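## Task

Get plate B33 read in the plate reader READER. First press the reader's STAGE key so the stage comes out. If a plate is already sitting on the stage, put it, with its lid still on, lying flat within the locators of recovery nest N6. Carry B33 out of plate hotel H1 to regrip nest RG. Lift its lid off and set that lid upright on lid park LP1. Place B33 on the reader stage, lying flat within the locators, with its A1 well at the stage corner labelled A1. Press START and wait for the lamp to show green again. After that the stage has to stay retracted, or the read is lost. All other plates in H1 must stay where they are. Nothing may depend on the robot holding it at the end; open the gripper and back away when finished.

## Robot and tools

ROBOT. A single four-axis SCARA-type plate handler. Joints, base outward: lift (prismatic, 0.000 to 0.550 m), shoulder (-2.000 to 2.000 rad), elbow (-2.800 to 2.800 rad), wrist yaw (-12.566 to 12.566 rad). The gripper always stays level and can only yaw. Keep the elbow reading more than 0.4 rad away from 0, otherwise the arm may fold and fault. Two fingers point along the gripper's +x axis and close along its y axis. Their gap runs from 0.140 m (open) to 0.066 m (closed); they never touch, so one fingertip can push one key while the other pushes a second. The controlled point, end_effector_position, sits midway between the rubber pads, 2 to 3 cm behind the tips. The only camera is cam_wrist (616x616), mounted on the hand.

FRAMES. Results report pose in the scene frame: origin on the table top under the arm base, +z up, +y to the left when facing +x. Position is in metres, orientation as end_effector_quat_wxyz; the printed position can be a little wrong, more so at long reach. Motion commands, by contrast, are offsets in the gripper's own axes.

execute_actions. Argument actions: a list of actions, each a list of 1 to 15 rows, each row five numbers in [-1, 1]: dx, dy, dz, rz, opening. Each row lasts one step of 1/30 s; a short table repeats its final row to fill 15 steps, so one action is 0.5 s. dx, dy, dz, rz are an offset of the target from the gripper pose measured when that action begins (for a call's first action, the pose in this scene's latest result), in gripper axes. Every row counts from that same start, not from the row before. Scale: 1.0 equals 0.6 m or 180 degrees; positive rz turns from +x toward +y. opening is absolute, not an offset: +1 fully open, -1 closed; closing fully takes at least about 0.6 s. An empty list just returns state and images. Each step the target is clipped to within 70 mm and 16 degrees of the measured pose, so long offsets need several actions; the arm stops at the last clipped pose.

move. target: one row of the same five numbers, same scale, an offset from the pose in the latest result of this scene that shows one; opening is absolute and sent at the start. speed: m/s, 0.002 to 0.5 (default 0.25); turning capped at twice that in rad/s. The path is straight, 0.5 to 10 s long (it quits after 10 s), takes the shorter rotation, and does not slow for obstacles; the hand lags, may stray and may exceed speed near full extension. Faster contact hits harder; aiming deeper past a contact presses harder. blocking=false returns after 0.5 s while motion continues; until a result shows the move ended, other moves and actions are refused, so use wait or stop. The result adds a move: line with the ending (done, off_target, moving, held, fault), the limits that acted (paced: pose clipped; held: a check blocked steps, after which speed can jump) and the distance to target.

wait: seconds 0 to 10; the arm holds its last command and a running move continues, returning early if it finishes. stop: brakes a running move (needs room, more if fast); fingers keep moving. zoom_image: camera "cam_wrist", region [x0, y0, x1, y1] in pixels from the top-left, at most 504 by 504. finished_scene: scene = the current scene number; irreversible, and its result says whether the goal was met. Answering with no tool call ends the session.

RESULT LINES. Joint positions lists lift (m), shoulder, elbow, wrist yaw (rad) and finger gap (m). grip_measured is the measured opening on the command scale, possibly biased by about 1 mm throughout. Hand target is where the controller is now driving. A pose unreachable line means a clearance check altered or blocked the command. MOTOR HOT appears from 85 C; at 100 C an OVER-TEMPERATURE FAULT brakes the arm until it cools. Holding loads heats motors, even while you are thinking; the simulation keeps running during replies with the last command held.

GRIPPING AND FORCE. Command about 0.04 below grip_measured for a firm hold, less for a lighter one; pads give about 18 N each, and a fast close can squeeze harder. Load limits: lift 56.4 N, shoulder 8.46 N m, elbow 4.23 N m, wrist yaw 1.41 N m, held weight included. Reaching one stops the arm for 10 s and drops the rest of the call. Because offsets start from the measured pose, repeating a small offset against something rigid adds no force, but against something yielding it keeps going.

DEVICES. On the reader, STAGE is the lower key and START the upper; push each straight in until it clicks over. START runs the cycle and pulls in an extended stage. The task fails if the stage moves either way while a plate on it is not seated in its locators, or goes in while a lid on it is not resting on a seated plate. Hotel H1 has 6 slots, slot 1 lowest; plates sit short end forward and are home when flat on the shelf prongs, behind both front pins and between the side pins. A plate stored reversed shows a blank end; you may slide it out to check but must return it the same way round. Well A1 is at the labelled short end, in the corner far from the labelled long side. Deck labels mark the hotel, lid park and nests.

AVOID. Dropping or knocking anything off the table (this ends the scene), slams, hard hits, strong pushes, torque faults and overheating.

Each tool is called in YAML: its name, and indented under it one key for each argument.

## Session

execute_actions:
  actions: []

Scene clock: 0.00 s.
end_effector_position=(+0.5454, -0.2086, +0.0633) grip_measured=+1.00 end_effector_quat_wxyz=(+0.729, -0.000, -0.000, +0.685)
Joint positions: [ 0.058 -1.01  -2.613 -1.151  0.14 ]
Motor temperatures (°C, as the motors report them): [34 26 22 23]
Hand target: +0.545, -0.209, +0.063; +0.729, -0.000, -0.000, +0.685

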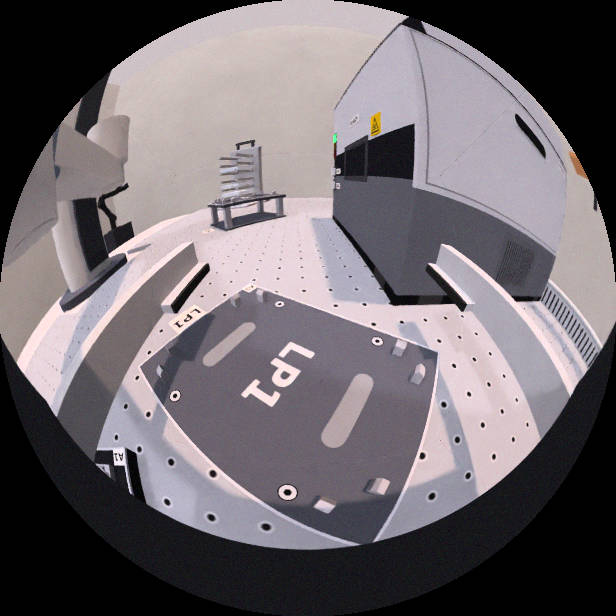

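move:
  target: [0,0,0.4,0,1]

move:
  target: [0,0,0,0.4,1]
  speed: 0.5

Scene clock: 1.83 s.
end_effector_position=(+0.5454, -0.2086, +0.3034) grip_measured=+1.00 end_effector_quat_wxyz=(+0.729, -0.000, -0.000, +0.685)
Joint positions: [ 0.298 -1.01  -2.614 -1.151  0.14 ]
Motor temperatures (°C, as the motors report them): [34 26 22 23]
Hand target: +0.545, -0.209, +0.303; +0.729, -0.000, -0.000, +0.685
Off the commanded pose: 0.000 m, 0 deg.
move: done

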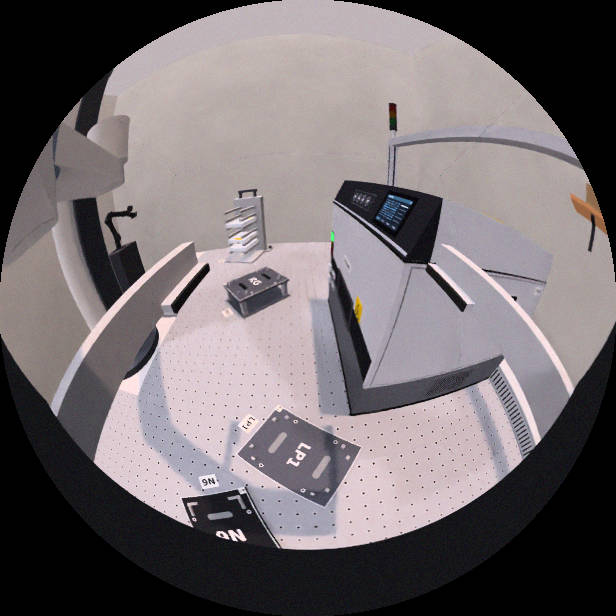

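Scene clock: 3.50 s.
end_effector_position=(+0.5445, -0.2076, +0.3034) grip_measured=+1.00 end_effector_quat_wxyz=(+0.688, -0.000, -0.000, +0.726)
Joint positions: [ 0.298 -0.902 -2.801 -0.957  0.14 ]
Motor temperatures (°C, as the motors report them): [34 26 22 23]
Hand target: +0.544, -0.208, +0.303; +0.688, -0.000, -0.000, +0.725
Off the commanded pose: 0.001 m, 65 deg; orientation clipped at the last step of the last action.
joint sent to its limit — the command would take joint 3 (elbow) past its lower limit, so that joint was sent only as far as its limit.
move: off_target; limits=paced

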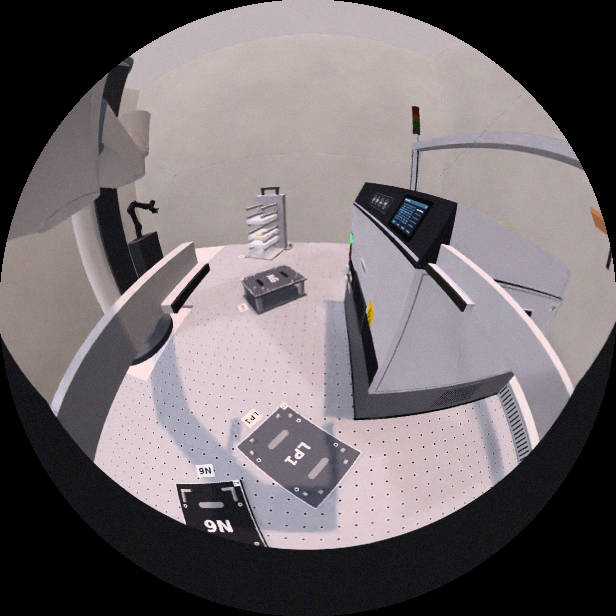

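move:
  target: [0.553,0.112,-0.1,-0.517,1]
  speed: 0.4

Scene clock: 14.50 s.
end_effector_position=(+0.5369, -0.1799, +0.2983) grip_measured=+1.00 end_effector_quat_wxyz=(+0.749, -0.000, -0.000, +0.662)
Joint positions: [ 0.293 -1.155 -2.251 -1.429  0.14 ]
Motor temperatures (°C, as the motors report them): [34 26 22 23]
Hand target: +0.537, -0.180, +0.298; +0.749, -0.000, -0.000, +0.663
Off the commanded pose: 0.315 m, 83 deg.
TORQUE FAULT: the external load on joint 1 (lift) reached its load limit, and the arm stopped for 10 seconds. That time counts as 20 of the actions that you can send in this scene. The arm's remaining commands of this call were not run. The arm holds where it stopped, with its grip as last carried out, and accepts commands again: back off and push less far. The arm stops again, at the same cost, whenever a joint's load reaches its limit.
move: fault

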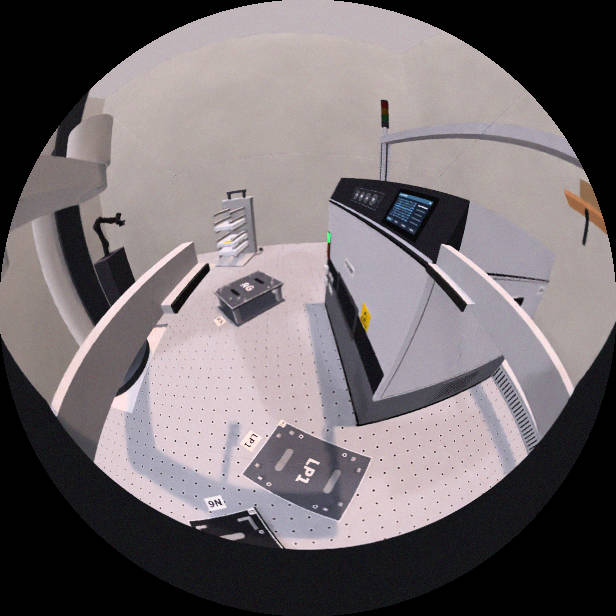

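move:
  target: [-0.03,0.17,0.03,0,-1]
  speed: 0.15

Scene clock: 15.93 s.
end_effector_position=(+0.4334, -0.1856, +0.3163) grip_measured=-0.98 end_effector_quat_wxyz=(+0.749, -0.000, -0.000, +0.662)
Joint positions: [ 0.311 -1.551 -1.777 -1.507  0.067]
Motor temperatures (°C, as the motors report them): [34 26 22 23]
Hand target: +0.433, -0.185, +0.316; +0.749, -0.000, -0.000, +0.662
Off the commanded pose: 0.000 m, 0 deg.
move: done

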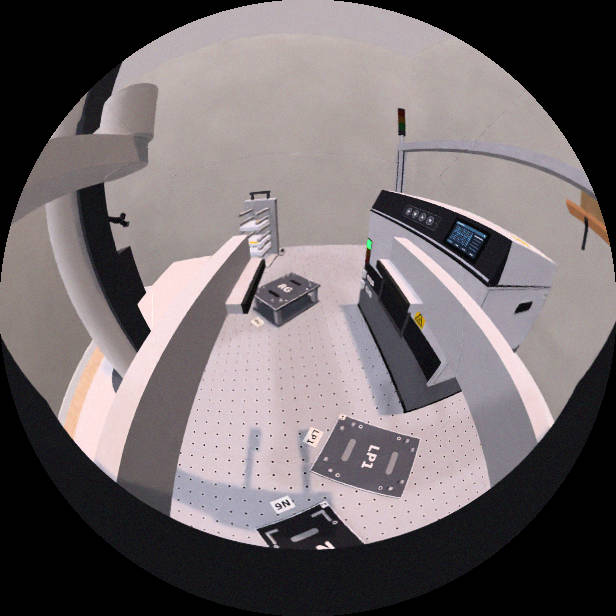

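move:
  target: [0.48,0,-0.16,-0.46,-1]

Scene clock: 19.57 s.
end_effector_position=(+0.4684, +0.1005, +0.2203) grip_measured=-0.98 end_effector_quat_wxyz=(+1.000, -0.000, -0.000, +0.001)
Joint positions: [ 0.215 -0.434 -0.704 -5.142  0.067]
Motor temperatures (°C, as the motors report them): [34 26 22 23]
Hand target: +0.468, +0.100, +0.220; +1.000, -0.000, -0.000, +0.001
Off the commanded pose: 0.000 m, 0 deg.
move: done

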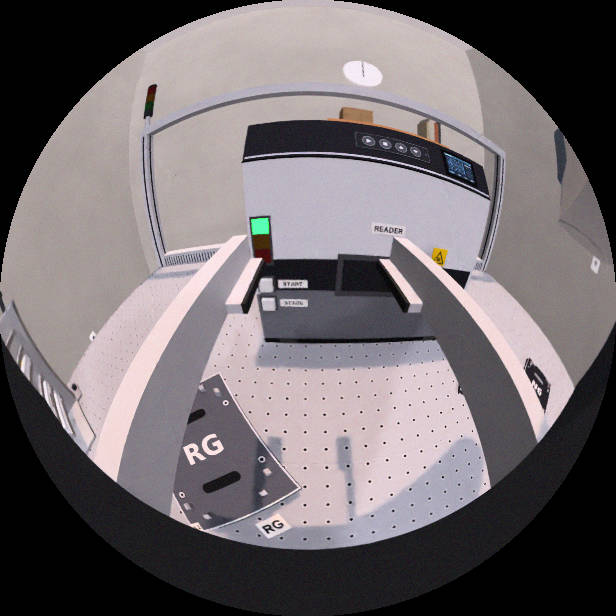

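move:
  target: [0.12,0.19,-0.13,0.0,-1]

Scene clock: 21.10 s.
end_effector_position=(+0.5399, +0.2148, +0.1422) grip_measured=-0.98 end_effector_quat_wxyz=(+1.000, -0.000, -0.000, +0.001)
Joint positions: [ 0.137 -0.069 -1.273 -4.938  0.067]
Motor temperatures (°C, as the motors report them): [34 26 22 23]
Hand target: +0.540, +0.215, +0.142; +1.000, -0.000, -0.000, +0.001
Off the commanded pose: 0.000 m, 0 deg.
move: done

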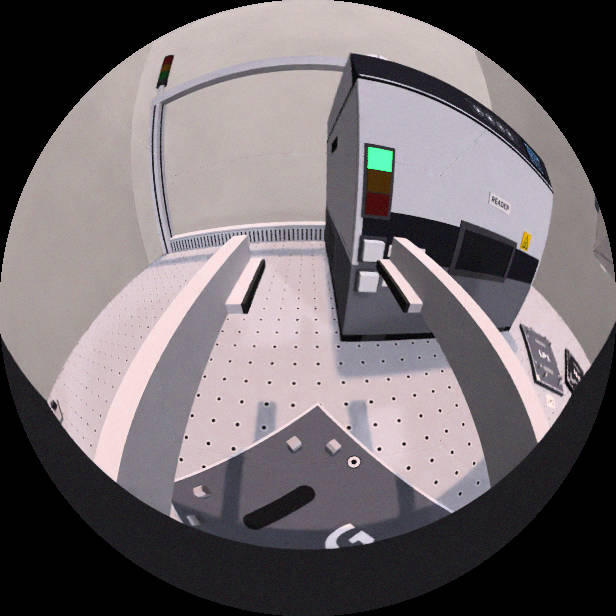

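move:
  target: [0.04,-0.008,-0.078,0.0,-1]
  speed: 0.1

Scene clock: 22.60 s.
end_effector_position=(+0.5640, +0.2100, +0.0954) grip_measured=-0.98 end_effector_quat_wxyz=(+1.000, -0.000, -0.000, +0.001)
Joint positions: [ 0.09  -0.102 -1.346 -4.834  0.067]
Motor temperatures (°C, as the motors report them): [34 26 22 23]
Hand target: +0.564, +0.210, +0.095; +1.000, -0.000, -0.000, +0.001
Off the commanded pose: 0.000 m, 0 deg.
move: done

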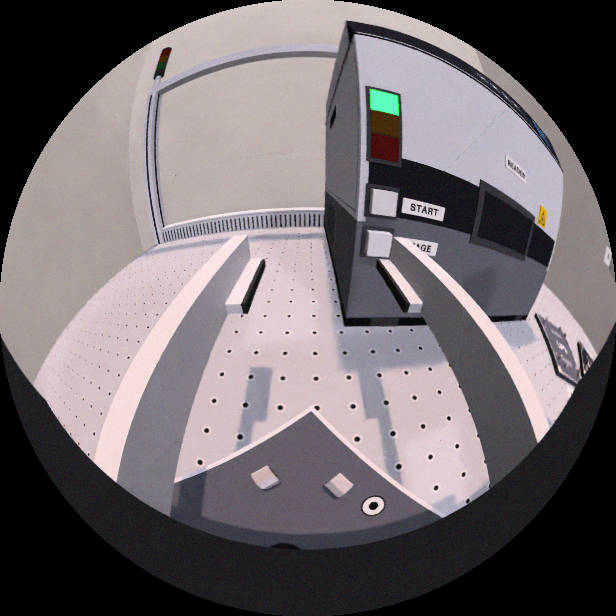

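move:
  target: [0.04,-0.003,-0.003,0.0,-1]
  speed: 0.04

Scene clock: 23.77 s.
end_effector_position=(+0.5881, +0.2082, +0.0936) grip_measured=-0.98 end_effector_quat_wxyz=(+1.000, -0.000, -0.000, +0.001)
Joint positions: [ 0.089 -0.114 -1.435 -4.732  0.067]
Motor temperatures (°C, as the motors report them): [34 26 22 23]
Hand target: +0.588, +0.208, +0.094; +1.000, -0.000, -0.000, +0.001
Off the commanded pose: 0.000 m, 0 deg.
move: done

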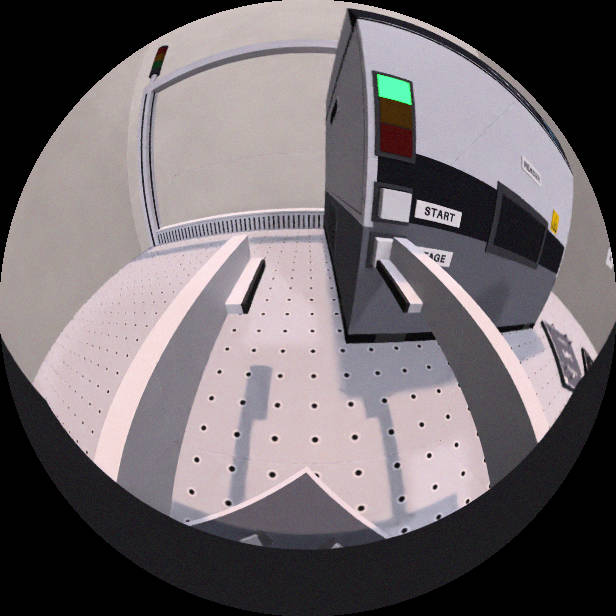

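move:
  target: [0.02,0,0,0.0,-1]
  speed: 0.02

Scene clock: 34.63 s.
end_effector_position=(+0.5953, +0.2082, +0.0936) grip_measured=-0.98 end_effector_quat_wxyz=(+1.000, -0.000, -0.000, -0.002)
Joint positions: [ 0.089 -0.112 -1.467 -4.707  0.067]
Motor temperatures (°C, as the motors report them): [34 26 23 23]
Hand target: +0.596, +0.208, +0.094; +1.000, -0.000, -0.000, -0.001
Off the commanded pose: 0.005 m, 0 deg.
TORQUE FAULT: the external load on joint 4 (wrist yaw) reached its load limit, and the arm stopped for 10 seconds. That time counts as 20 of the actions that you can send in this scene. The arm's remaining commands of this call were not run. The arm holds where it stopped, with its grip as last carried out, and accepts commands again: back off and push less far. The arm stops again, at the same cost, whenever a joint's load reaches its limit.
move: fault

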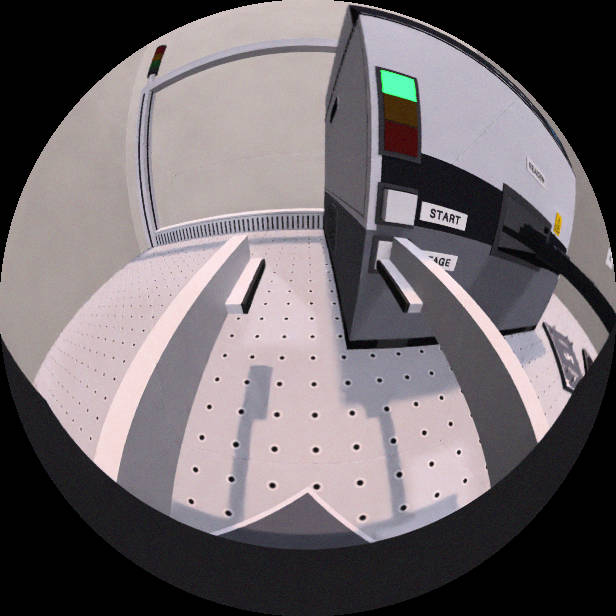

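move:
  target: [-0.08,0,0.3,0.0,1]

move:
  target: [-0.03,-0.3,0,0.0,1]

Scene clock: 45.10 s.
end_effector_position=(+0.5909, +0.2110, +0.1050) grip_measured=+1.00 end_effector_quat_wxyz=(+1.000, -0.000, -0.000, +0.007)
Joint positions: [ 0.1   -0.111 -1.45  -4.708  0.14 ]
Motor temperatures (°C, as the motors report them): [34 26 23 23]
Hand target: +0.591, +0.211, +0.105; +1.000, -0.000, -0.000, +0.007
Off the commanded pose: 0.174 m, 1 deg.
TORQUE FAULT: the external load on joint 1 (lift) reached its load limit, and the arm stopped for 10 seconds. That time counts as 20 of the actions that you can send in this scene. The arm's remaining commands of this call were not run. The arm holds where it stopped, with its grip as last carried out, and accepts commands again: back off and push less far. The arm stops again, at the same cost, whenever a joint's load reaches its limit.
move: fault

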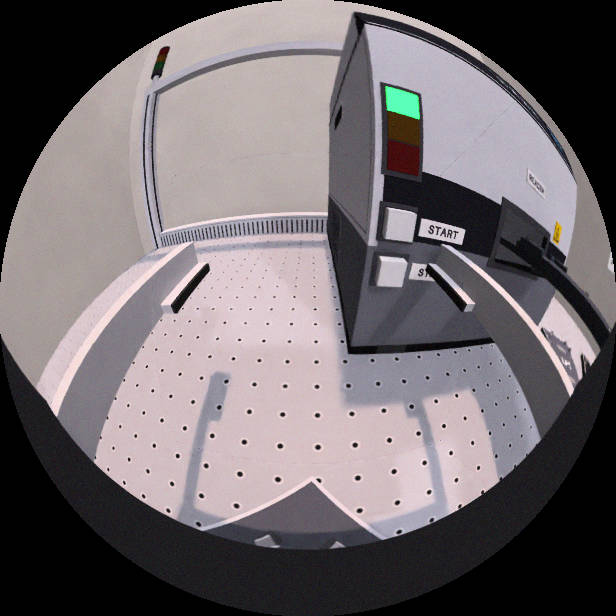

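not run: a fault stop came before this call.

move:
  target: [-0.04,0.04,-0.005,0.0,1]
  speed: 0.05

move:
  target: [0,0,0.28,0.0,1]
  speed: 0.15

move:
  target: [-0.12,-0.35,0,0.0,1]

Scene clock: 46.47 s.
end_effector_position=(+0.5664, +0.2348, +0.1020) grip_measured=+1.00 end_effector_quat_wxyz=(+1.000, -0.000, -0.000, +0.007)
Joint positions: [ 0.097 -0.02  -1.432 -4.817  0.14 ]
Motor temperatures (°C, as the motors report them): [34 26 23 23]
Hand target: +0.566, +0.235, +0.102; +1.000, -0.000, -0.000, +0.007
Off the commanded pose: 0.000 m, 0 deg.
move: done

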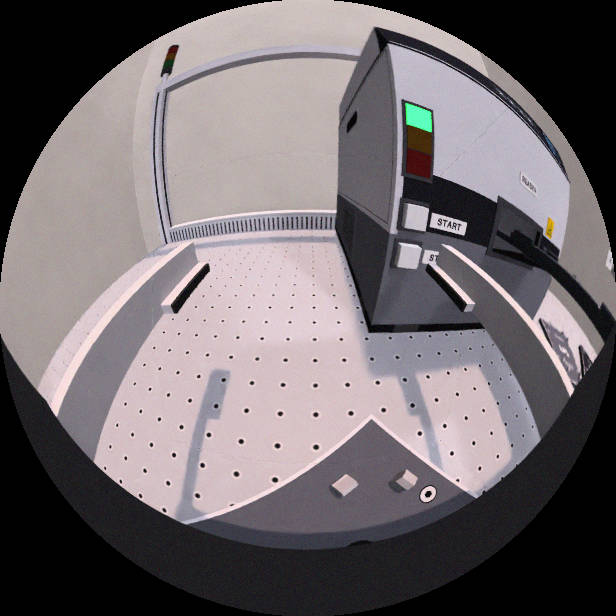

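Scene clock: 47.93 s.
end_effector_position=(+0.5664, +0.2348, +0.2701) grip_measured=+1.00 end_effector_quat_wxyz=(+1.000, -0.000, -0.000, +0.007)
Joint positions: [ 0.265 -0.02  -1.432 -4.817  0.14 ]
Motor temperatures (°C, as the motors report them): [34 26 23 23]
Hand target: +0.566, +0.235, +0.270; +1.000, -0.000, -0.000, +0.007
Off the commanded pose: 0.000 m, 0 deg.
move: done

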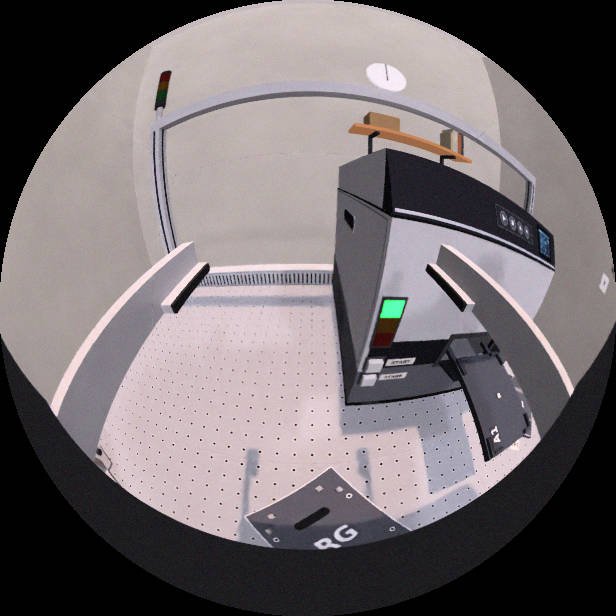

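Scene clock: 49.30 s.
end_effector_position=(+0.4978, +0.0236, +0.2701) grip_measured=+1.00 end_effector_quat_wxyz=(+1.000, -0.000, -0.000, +0.007)
Joint positions: [ 0.265 -0.894 -0.708 -4.667  0.14 ]
Motor temperatures (°C, as the motors report them): [34 26 22 23]
Hand target: +0.498, +0.024, +0.270; +1.000, -0.000, -0.000, +0.007
Off the commanded pose: 0.000 m, 0 deg.
move: done

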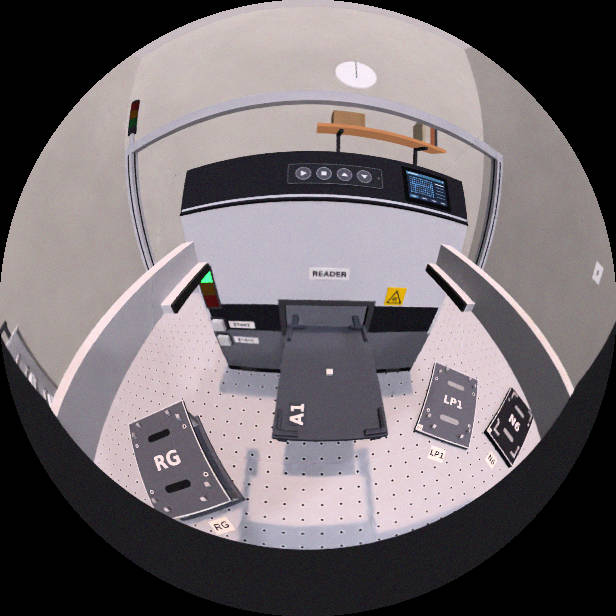

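zoom_image:
  camera: "cam_wrist"
  region: [250,280,420,460]

Region (250, 280, 420, 460) of cam_wrist's 616x616 image, scaled by 2.800, with more detail than that image has.

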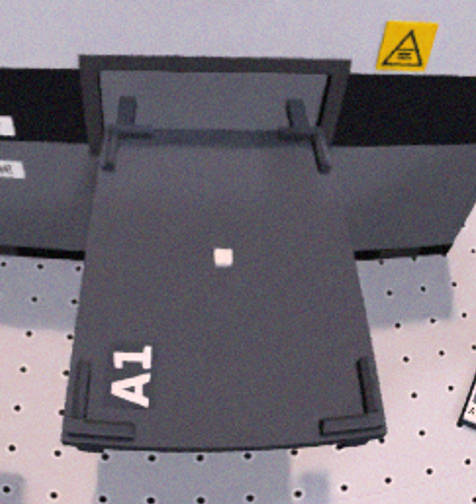

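move:
  target: [-0.225,0.41,0,0.495,1]

Scene clock: 53.20 s.
end_effector_position=(+0.3591, +0.2677, +0.2701) grip_measured=+1.00 end_effector_quat_wxyz=(+0.708, -0.000, -0.000, +0.707)
Joint positions: [ 0.265 -0.362 -0.878 -3.474  0.14 ]
Motor temperatures (°C, as the motors report them): [34 26 22 23]
Hand target: +0.359, +0.268, +0.270; +0.708, -0.000, -0.000, +0.707
Off the commanded pose: 0.000 m, 0 deg.
move: done

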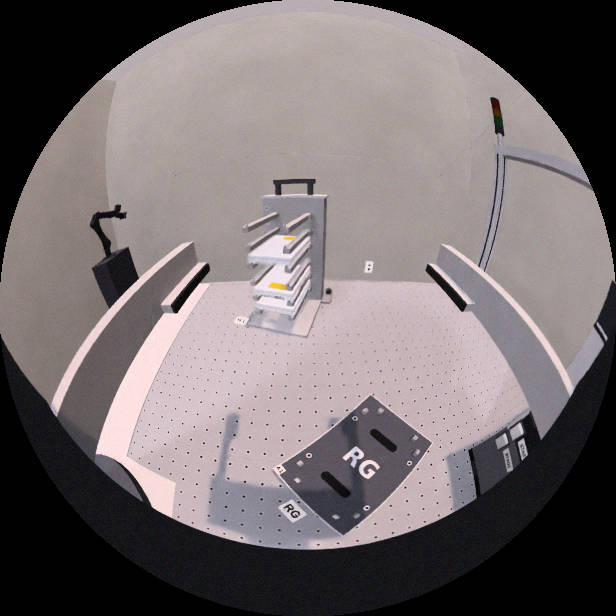

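move:
  target: [0.22,0.195,-0.12,-0.083,1]

zoom_image:
  camera: "cam_wrist"
  region: [200,100,420,400]

Scene clock: 58.10 s.
end_effector_position=(+0.2420, +0.3998, +0.1980) grip_measured=+1.00 end_effector_quat_wxyz=(+0.793, -0.000, -0.000, +0.609)
Joint positions: [ 0.193  0.547 -1.066 -4.456  0.14 ]
Motor temperatures (°C, as the motors report them): [34 26 22 23]
Hand target: +0.242, +0.400, +0.198; +0.793, -0.000, -0.000, +0.609
Off the commanded pose: 0.000 m, 0 deg.
move: done

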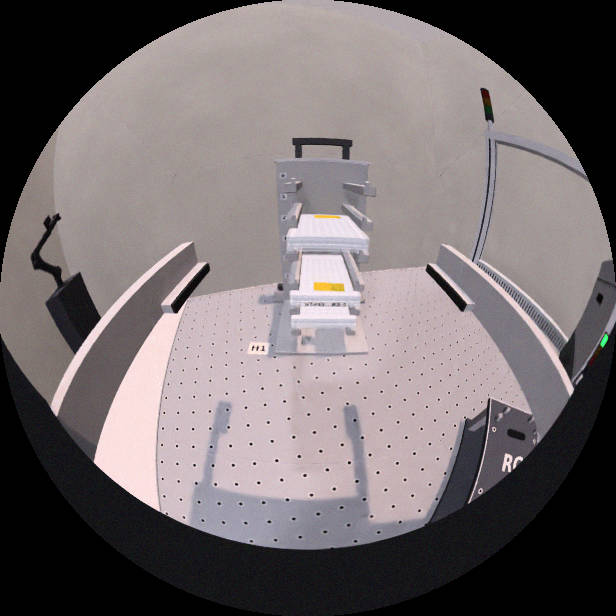

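Region (200, 100, 420, 400) of cam_wrist's 616x616 image, scaled by 1.680, with more detail than that image has; it fills the left 370 columns of this view, and the rest is white.

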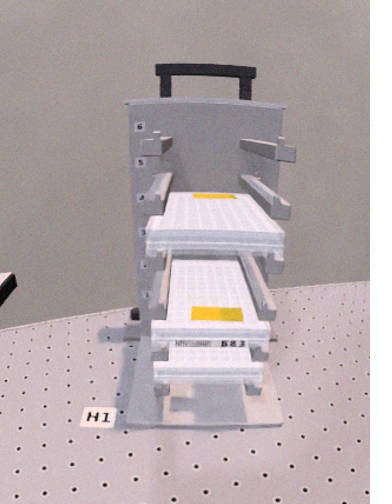

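Lower to see plate ends.

move:
  target: [0.05,-0.01,-0.2,0,1]

zoom_image:
  camera: "cam_wrist"
  region: [200,40,440,340]

Scene clock: 59.23 s.
end_effector_position=(+0.2557, +0.4272, +0.0780) grip_measured=+1.00 end_effector_quat_wxyz=(+0.794, -0.000, -0.000, +0.608)
Joint positions: [ 0.073  0.561 -1.2   -4.337  0.14 ]
Motor temperatures (°C, as the motors report them): [34 26 22 23]
Hand target: +0.256, +0.427, +0.078; +0.793, -0.000, -0.000, +0.609
Off the commanded pose: 0.000 m, 0 deg.
move: done

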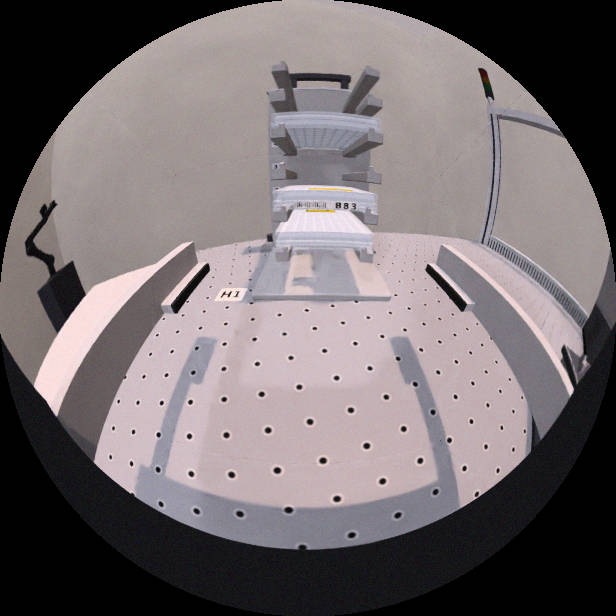

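Region (200, 40, 440, 340) of cam_wrist's 616x616 image, scaled by 1.680, with more detail than that image has; it fills the left 403 columns of this view, and the rest is white.

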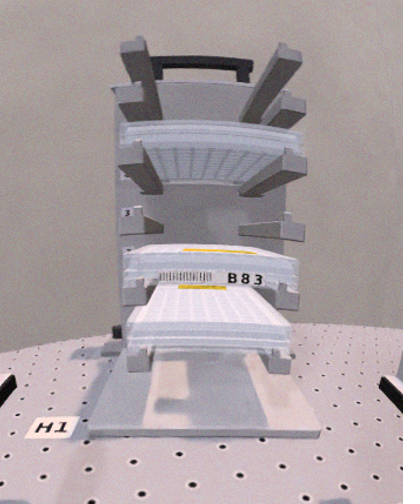

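move:
  target: [0.08,0.25,0.05,-0.19,-1]
  speed: 0.15

zoom_image:
  camera: "cam_wrist"
  region: [160,40,440,340]

Scene clock: 61.97 s.
end_effector_position=(+0.1229, +0.5122, +0.1080) grip_measured=-0.98 end_effector_quat_wxyz=(+0.937, -0.000, -0.000, +0.348)
Joint positions: [ 0.103  1.447 -2.085 -4.934  0.067]
Motor temperatures (°C, as the motors report them): [34 26 22 23]
Hand target: +0.123, +0.512, +0.108; +0.937, -0.000, -0.000, +0.348
Off the commanded pose: 0.000 m, 0 deg.
move: done

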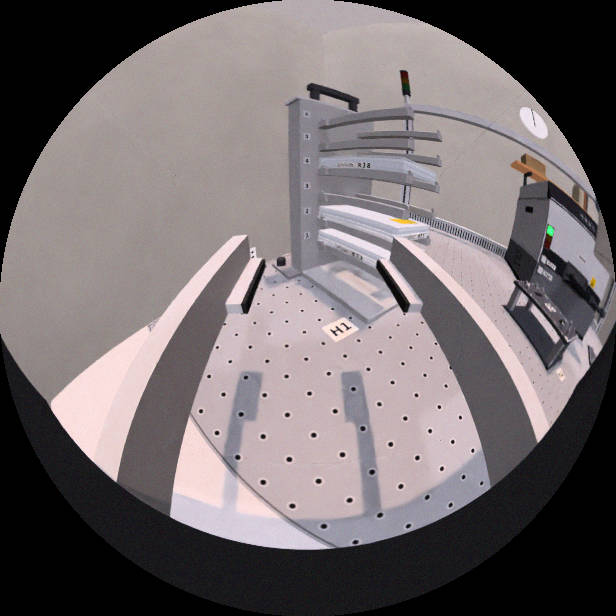

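Region (160, 40, 440, 340) of cam_wrist's 616x616 image, scaled by 1.680, with more detail than that image has; it fills the left 470 columns of this view, and the rest is white.

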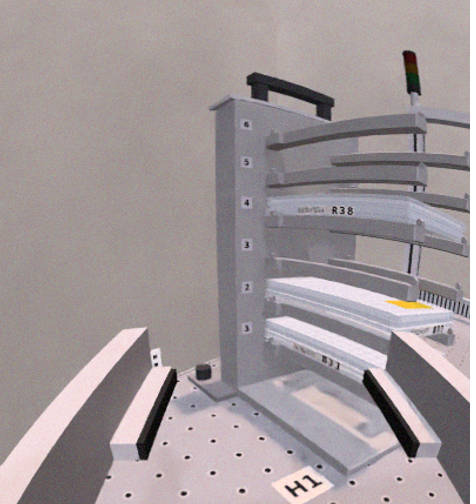

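move:
  target: [0.081,-0.261,-0.05,0.19,-1]
  speed: 0.2

move:
  target: [0.06,0,-0.005,0,0.3]
  speed: 0.1

zoom_image:
  camera: "cam_wrist"
  region: [180,140,460,340]

Scene clock: 65.00 s.
end_effector_position=(+0.2624, +0.4256, +0.0780) grip_measured=-0.98 end_effector_quat_wxyz=(+0.794, -0.000, -0.000, +0.608)
Joint positions: [ 0.073  0.537 -1.197 -4.316  0.067]
Motor temperatures (°C, as the motors report them): [34 26 22 23]
Hand target: +0.262, +0.426, +0.078; +0.794, -0.000, -0.000, +0.608
Off the commanded pose: 0.001 m, 0 deg.
move: done

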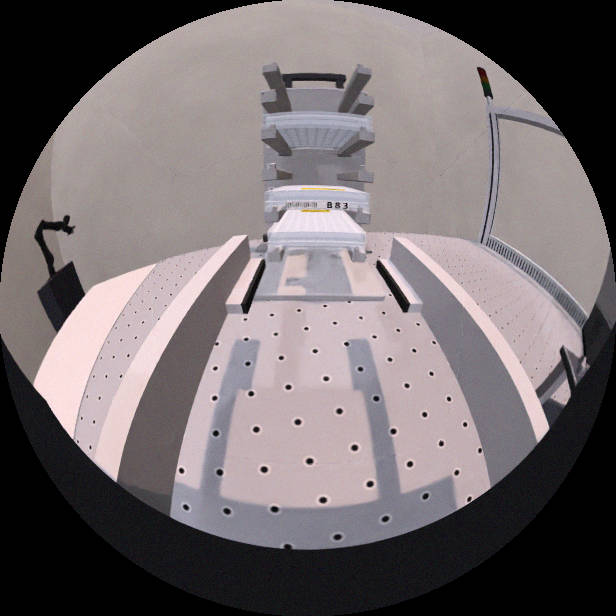

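Scene clock: 65.73 s.
end_effector_position=(+0.2719, +0.4604, +0.0750) grip_measured=+0.30 end_effector_quat_wxyz=(+0.794, -0.000, -0.000, +0.608)
Joint positions: [ 0.07   0.596 -1.372 -4.201  0.114]
Motor temperatures (°C, as the motors report them): [34 26 22 23]
Hand target: +0.272, +0.460, +0.075; +0.794, -0.000, -0.000, +0.608
Off the commanded pose: 0.000 m, 0 deg.
move: done

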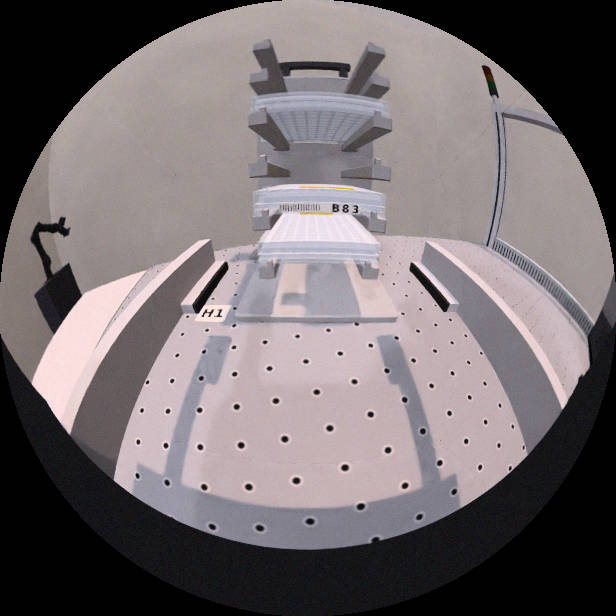

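Region (180, 140, 460, 340) of cam_wrist's 616x616 image, scaled by 1.800, with more detail than that image has; it fills the top 360 rows of this view, and the rest is white.

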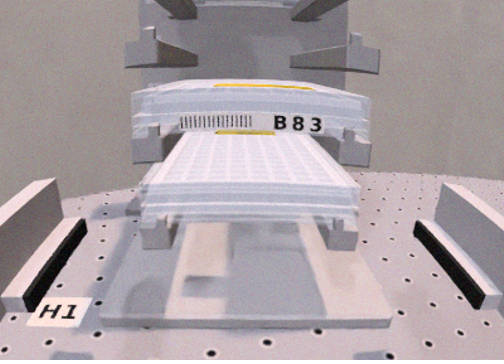

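move:
  target: [0.145,0,-0.003,0,0.3]
  speed: 0.08

zoom_image:
  camera: "cam_wrist"
  region: [150,200,480,450]

Scene clock: 67.57 s.
end_effector_position=(+0.2946, +0.5443, +0.0732) grip_measured=+0.30 end_effector_quat_wxyz=(+0.794, -0.000, -0.000, +0.608)
Joint positions: [ 0.068  0.787 -1.86  -3.904  0.114]
Motor temperatures (°C, as the motors report them): [34 26 22 23]
Hand target: +0.295, +0.544, +0.073; +0.794, -0.000, -0.000, +0.608
Off the commanded pose: 0.000 m, 0 deg.
move: done

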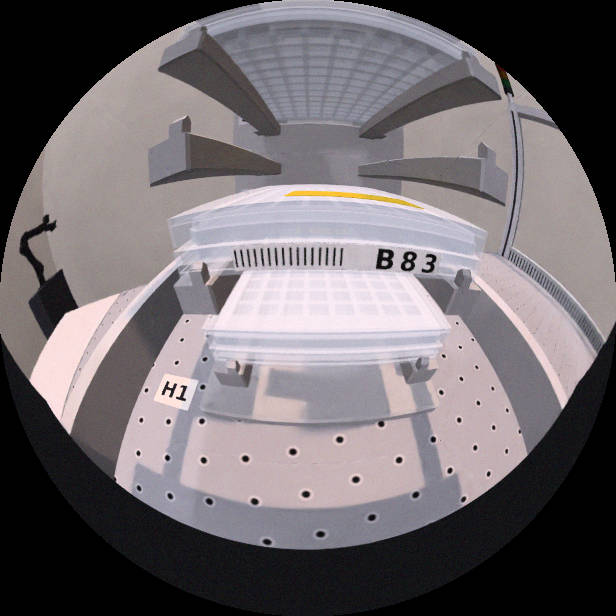

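Region (150, 200, 480, 450) of cam_wrist's 616x616 image, scaled by 1.527, with more detail than that image has; it fills the top 382 rows of this view, and the rest is white.

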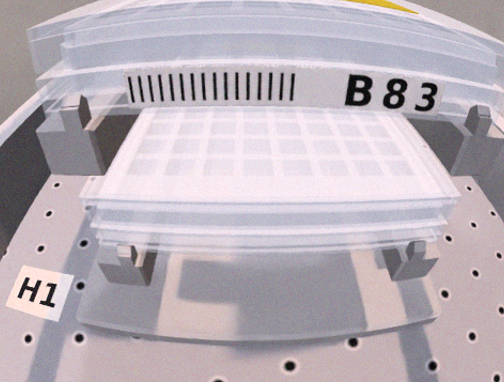

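move:
  target: [0,0,0,0,-0.4]

move:
  target: [0,0,0,0,-0.53]

Scene clock: 68.57 s.
end_effector_position=(+0.2946, +0.5443, +0.0732) grip_measured=-0.40 end_effector_quat_wxyz=(+0.794, -0.000, -0.000, +0.608)
Joint positions: [ 0.068  0.787 -1.86  -3.904  0.088]
Motor temperatures (°C, as the motors report them): [34 26 22 23]
Hand target: +0.295, +0.544, +0.073; +0.794, -0.000, -0.000, +0.608
Off the commanded pose: 0.000 m, 0 deg.
move: done

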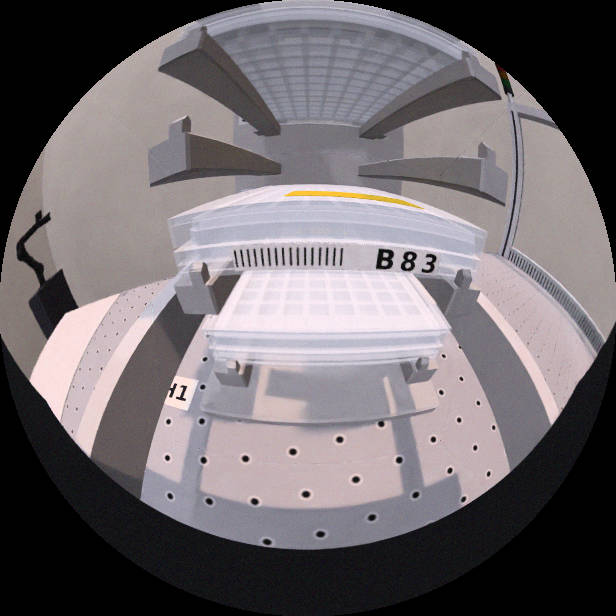

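Scene clock: 69.07 s.
end_effector_position=(+0.2946, +0.5443, +0.0732) grip_measured=-0.47 end_effector_quat_wxyz=(+0.794, -0.000, -0.000, +0.608)
Joint positions: [ 0.068  0.787 -1.86  -3.904  0.086]
Motor temperatures (°C, as the motors report them): [34 26 22 23]
Hand target: +0.295, +0.544, +0.073; +0.794, -0.000, -0.000, +0.608
Off the commanded pose: 0.000 m, 0 deg.
move: done

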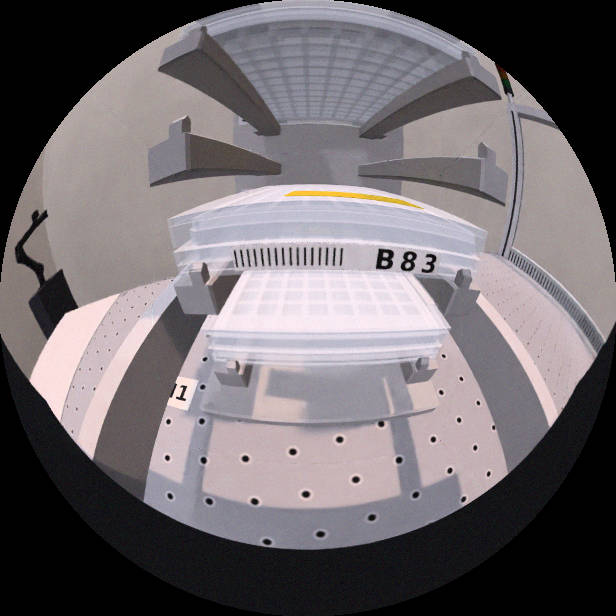

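move:
  target: [0,0,0.012,0,-0.52]
  speed: 0.02

zoom_image:
  camera: "cam_wrist"
  region: [150,200,480,450]

Scene clock: 69.97 s.
end_effector_position=(+0.2946, +0.5443, +0.0804) grip_measured=-0.47 end_effector_quat_wxyz=(+0.794, -0.000, -0.000, +0.608)
Joint positions: [ 0.075  0.787 -1.86  -3.904  0.086]
Motor temperatures (°C, as the motors report them): [34 26 22 23]
Hand target: +0.295, +0.544, +0.080; +0.794, -0.000, -0.000, +0.608
Off the commanded pose: 0.000 m, 0 deg.
move: done

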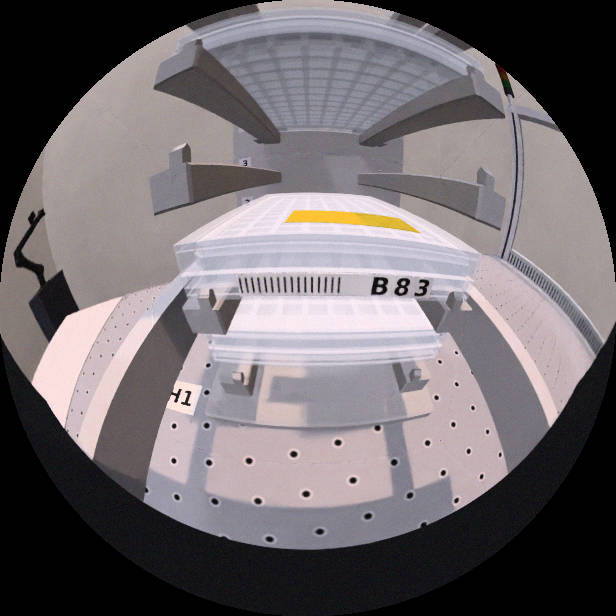

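Region (150, 200, 480, 450) of cam_wrist's 616x616 image, scaled by 1.527, with more detail than that image has; it fills the top 382 rows of this view, and the rest is white.

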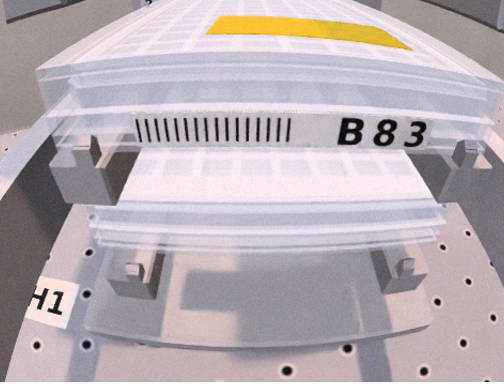

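Whole plate lifted above pins. Withdraw.

move:
  target: [-0.25,0,0,0,-0.52]
  speed: 0.07

move:
  target: [0,0,0.2,0,-0.52]
  speed: 0.15

Scene clock: 72.57 s.
end_effector_position=(+0.2554, +0.3995, +0.0804) grip_measured=-0.47 end_effector_quat_wxyz=(+0.794, -0.000, -0.000, +0.608)
Joint positions: [ 0.075  0.501 -1.073 -4.404  0.086]
Motor temperatures (°C, as the motors report them): [34 26 22 23]
Hand target: +0.256, +0.400, +0.080; +0.794, -0.000, -0.000, +0.608
Off the commanded pose: 0.000 m, 0 deg.
move: done

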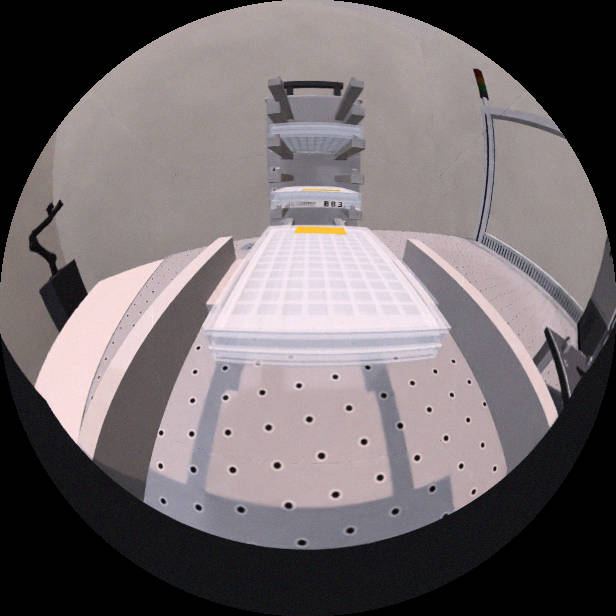

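Scene clock: 73.70 s.
end_effector_position=(+0.2554, +0.3995, +0.2004) grip_measured=-0.47 end_effector_quat_wxyz=(+0.794, -0.000, -0.000, +0.608)
Joint positions: [ 0.195  0.501 -1.073 -4.404  0.086]
Motor temperatures (°C, as the motors report them): [34 26 22 23]
Hand target: +0.255, +0.400, +0.200; +0.794, -0.000, -0.000, +0.608
Off the commanded pose: 0.000 m, 0 deg.
move: done

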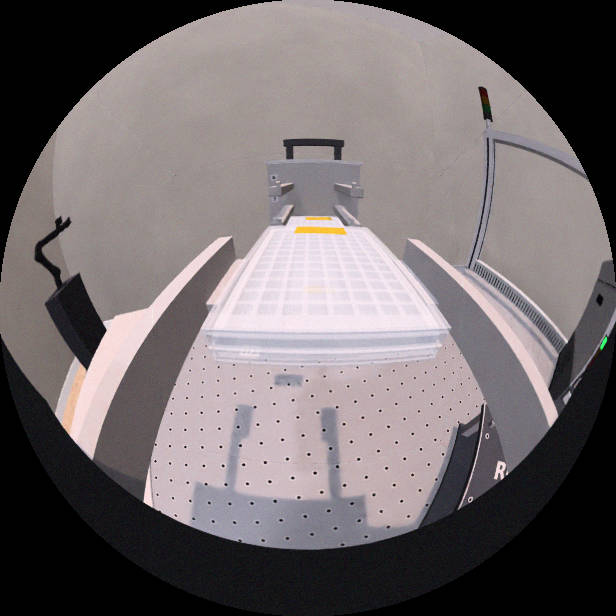

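move:
  target: [-0.209,-0.349,-0.1,0.789,-0.52]

Scene clock: 79.47 s.
end_effector_position=(+0.4248, +0.2241, +0.1404) grip_measured=-0.47 end_effector_quat_wxyz=(-0.317, -0.000, -0.000, +0.949)
Joint positions: [ 0.135  0.32  -2.303 -0.515  0.086]
Motor temperatures (°C, as the motors report them): [34 26 22 23]
Hand target: +0.425, +0.224, +0.140; -0.316, -0.000, -0.000, +0.949
Off the commanded pose: 0.000 m, 0 deg.
move: done

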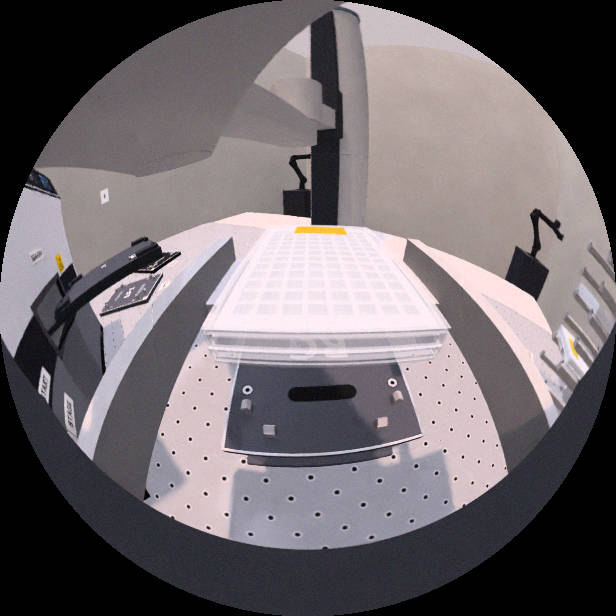

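move:
  target: [0,0.0025,-0.065,0.012,-0.52]
  speed: 0.08

zoom_image:
  camera: "cam_wrist"
  region: [170,290,480,480]

Scene clock: 80.73 s.
end_effector_position=(+0.4257, +0.2229, +0.1014) grip_measured=-0.47 end_effector_quat_wxyz=(-0.334, -0.000, -0.000, +0.942)
Joint positions: [ 0.096  0.329 -2.304 -0.485  0.086]
Motor temperatures (°C, as the motors report them): [34 26 22 23]
Hand target: +0.426, +0.223, +0.101; -0.334, -0.000, -0.000, +0.942
Off the commanded pose: 0.000 m, 0 deg.
move: done

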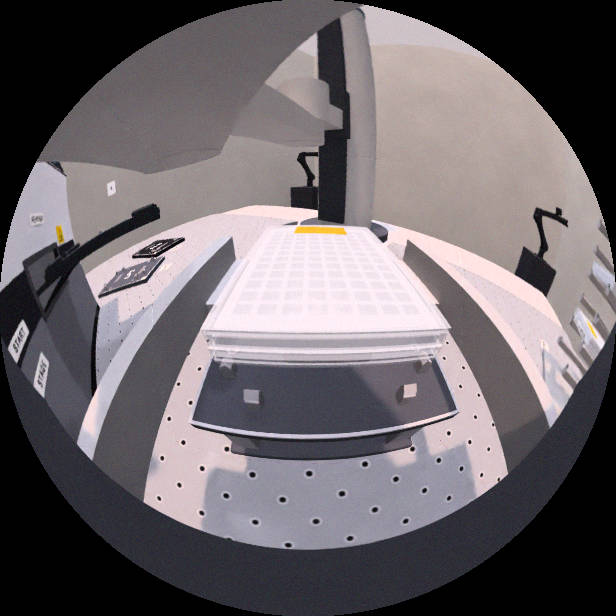

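Region (170, 290, 480, 480) of cam_wrist's 616x616 image, scaled by 1.626, with more detail than that image has; it fills the top 309 rows of this view, and the rest is white.

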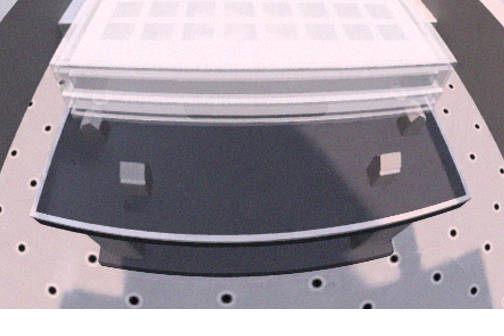

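move:
  target: [0,-0.001,-0.022,0,-0.52]
  speed: 0.03

zoom_image:
  camera: "cam_wrist"
  region: [170,290,480,480]

Scene clock: 81.73 s.
end_effector_position=(+0.4249, +0.2237, +0.0883) grip_measured=-0.47 end_effector_quat_wxyz=(-0.334, -0.000, -0.000, +0.942)
Joint positions: [ 0.083  0.331 -2.304 -0.487  0.086]
Motor temperatures (°C, as the motors report them): [34 26 22 23]
Hand target: +0.425, +0.223, +0.088; -0.334, -0.000, -0.000, +0.942
Off the commanded pose: 0.000 m, 0 deg.
move: done

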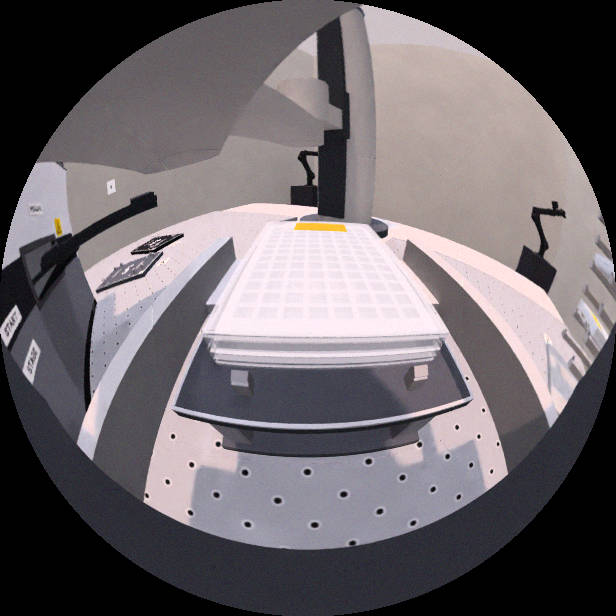

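Region (170, 290, 480, 480) of cam_wrist's 616x616 image, scaled by 1.626, with more detail than that image has; it fills the top 309 rows of this view, and the rest is white.

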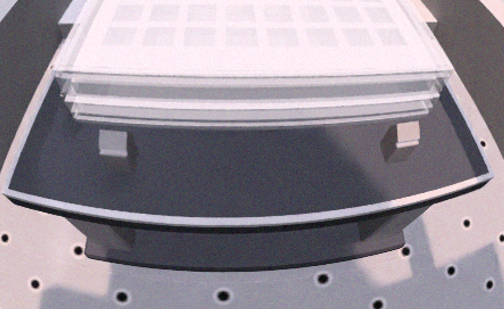

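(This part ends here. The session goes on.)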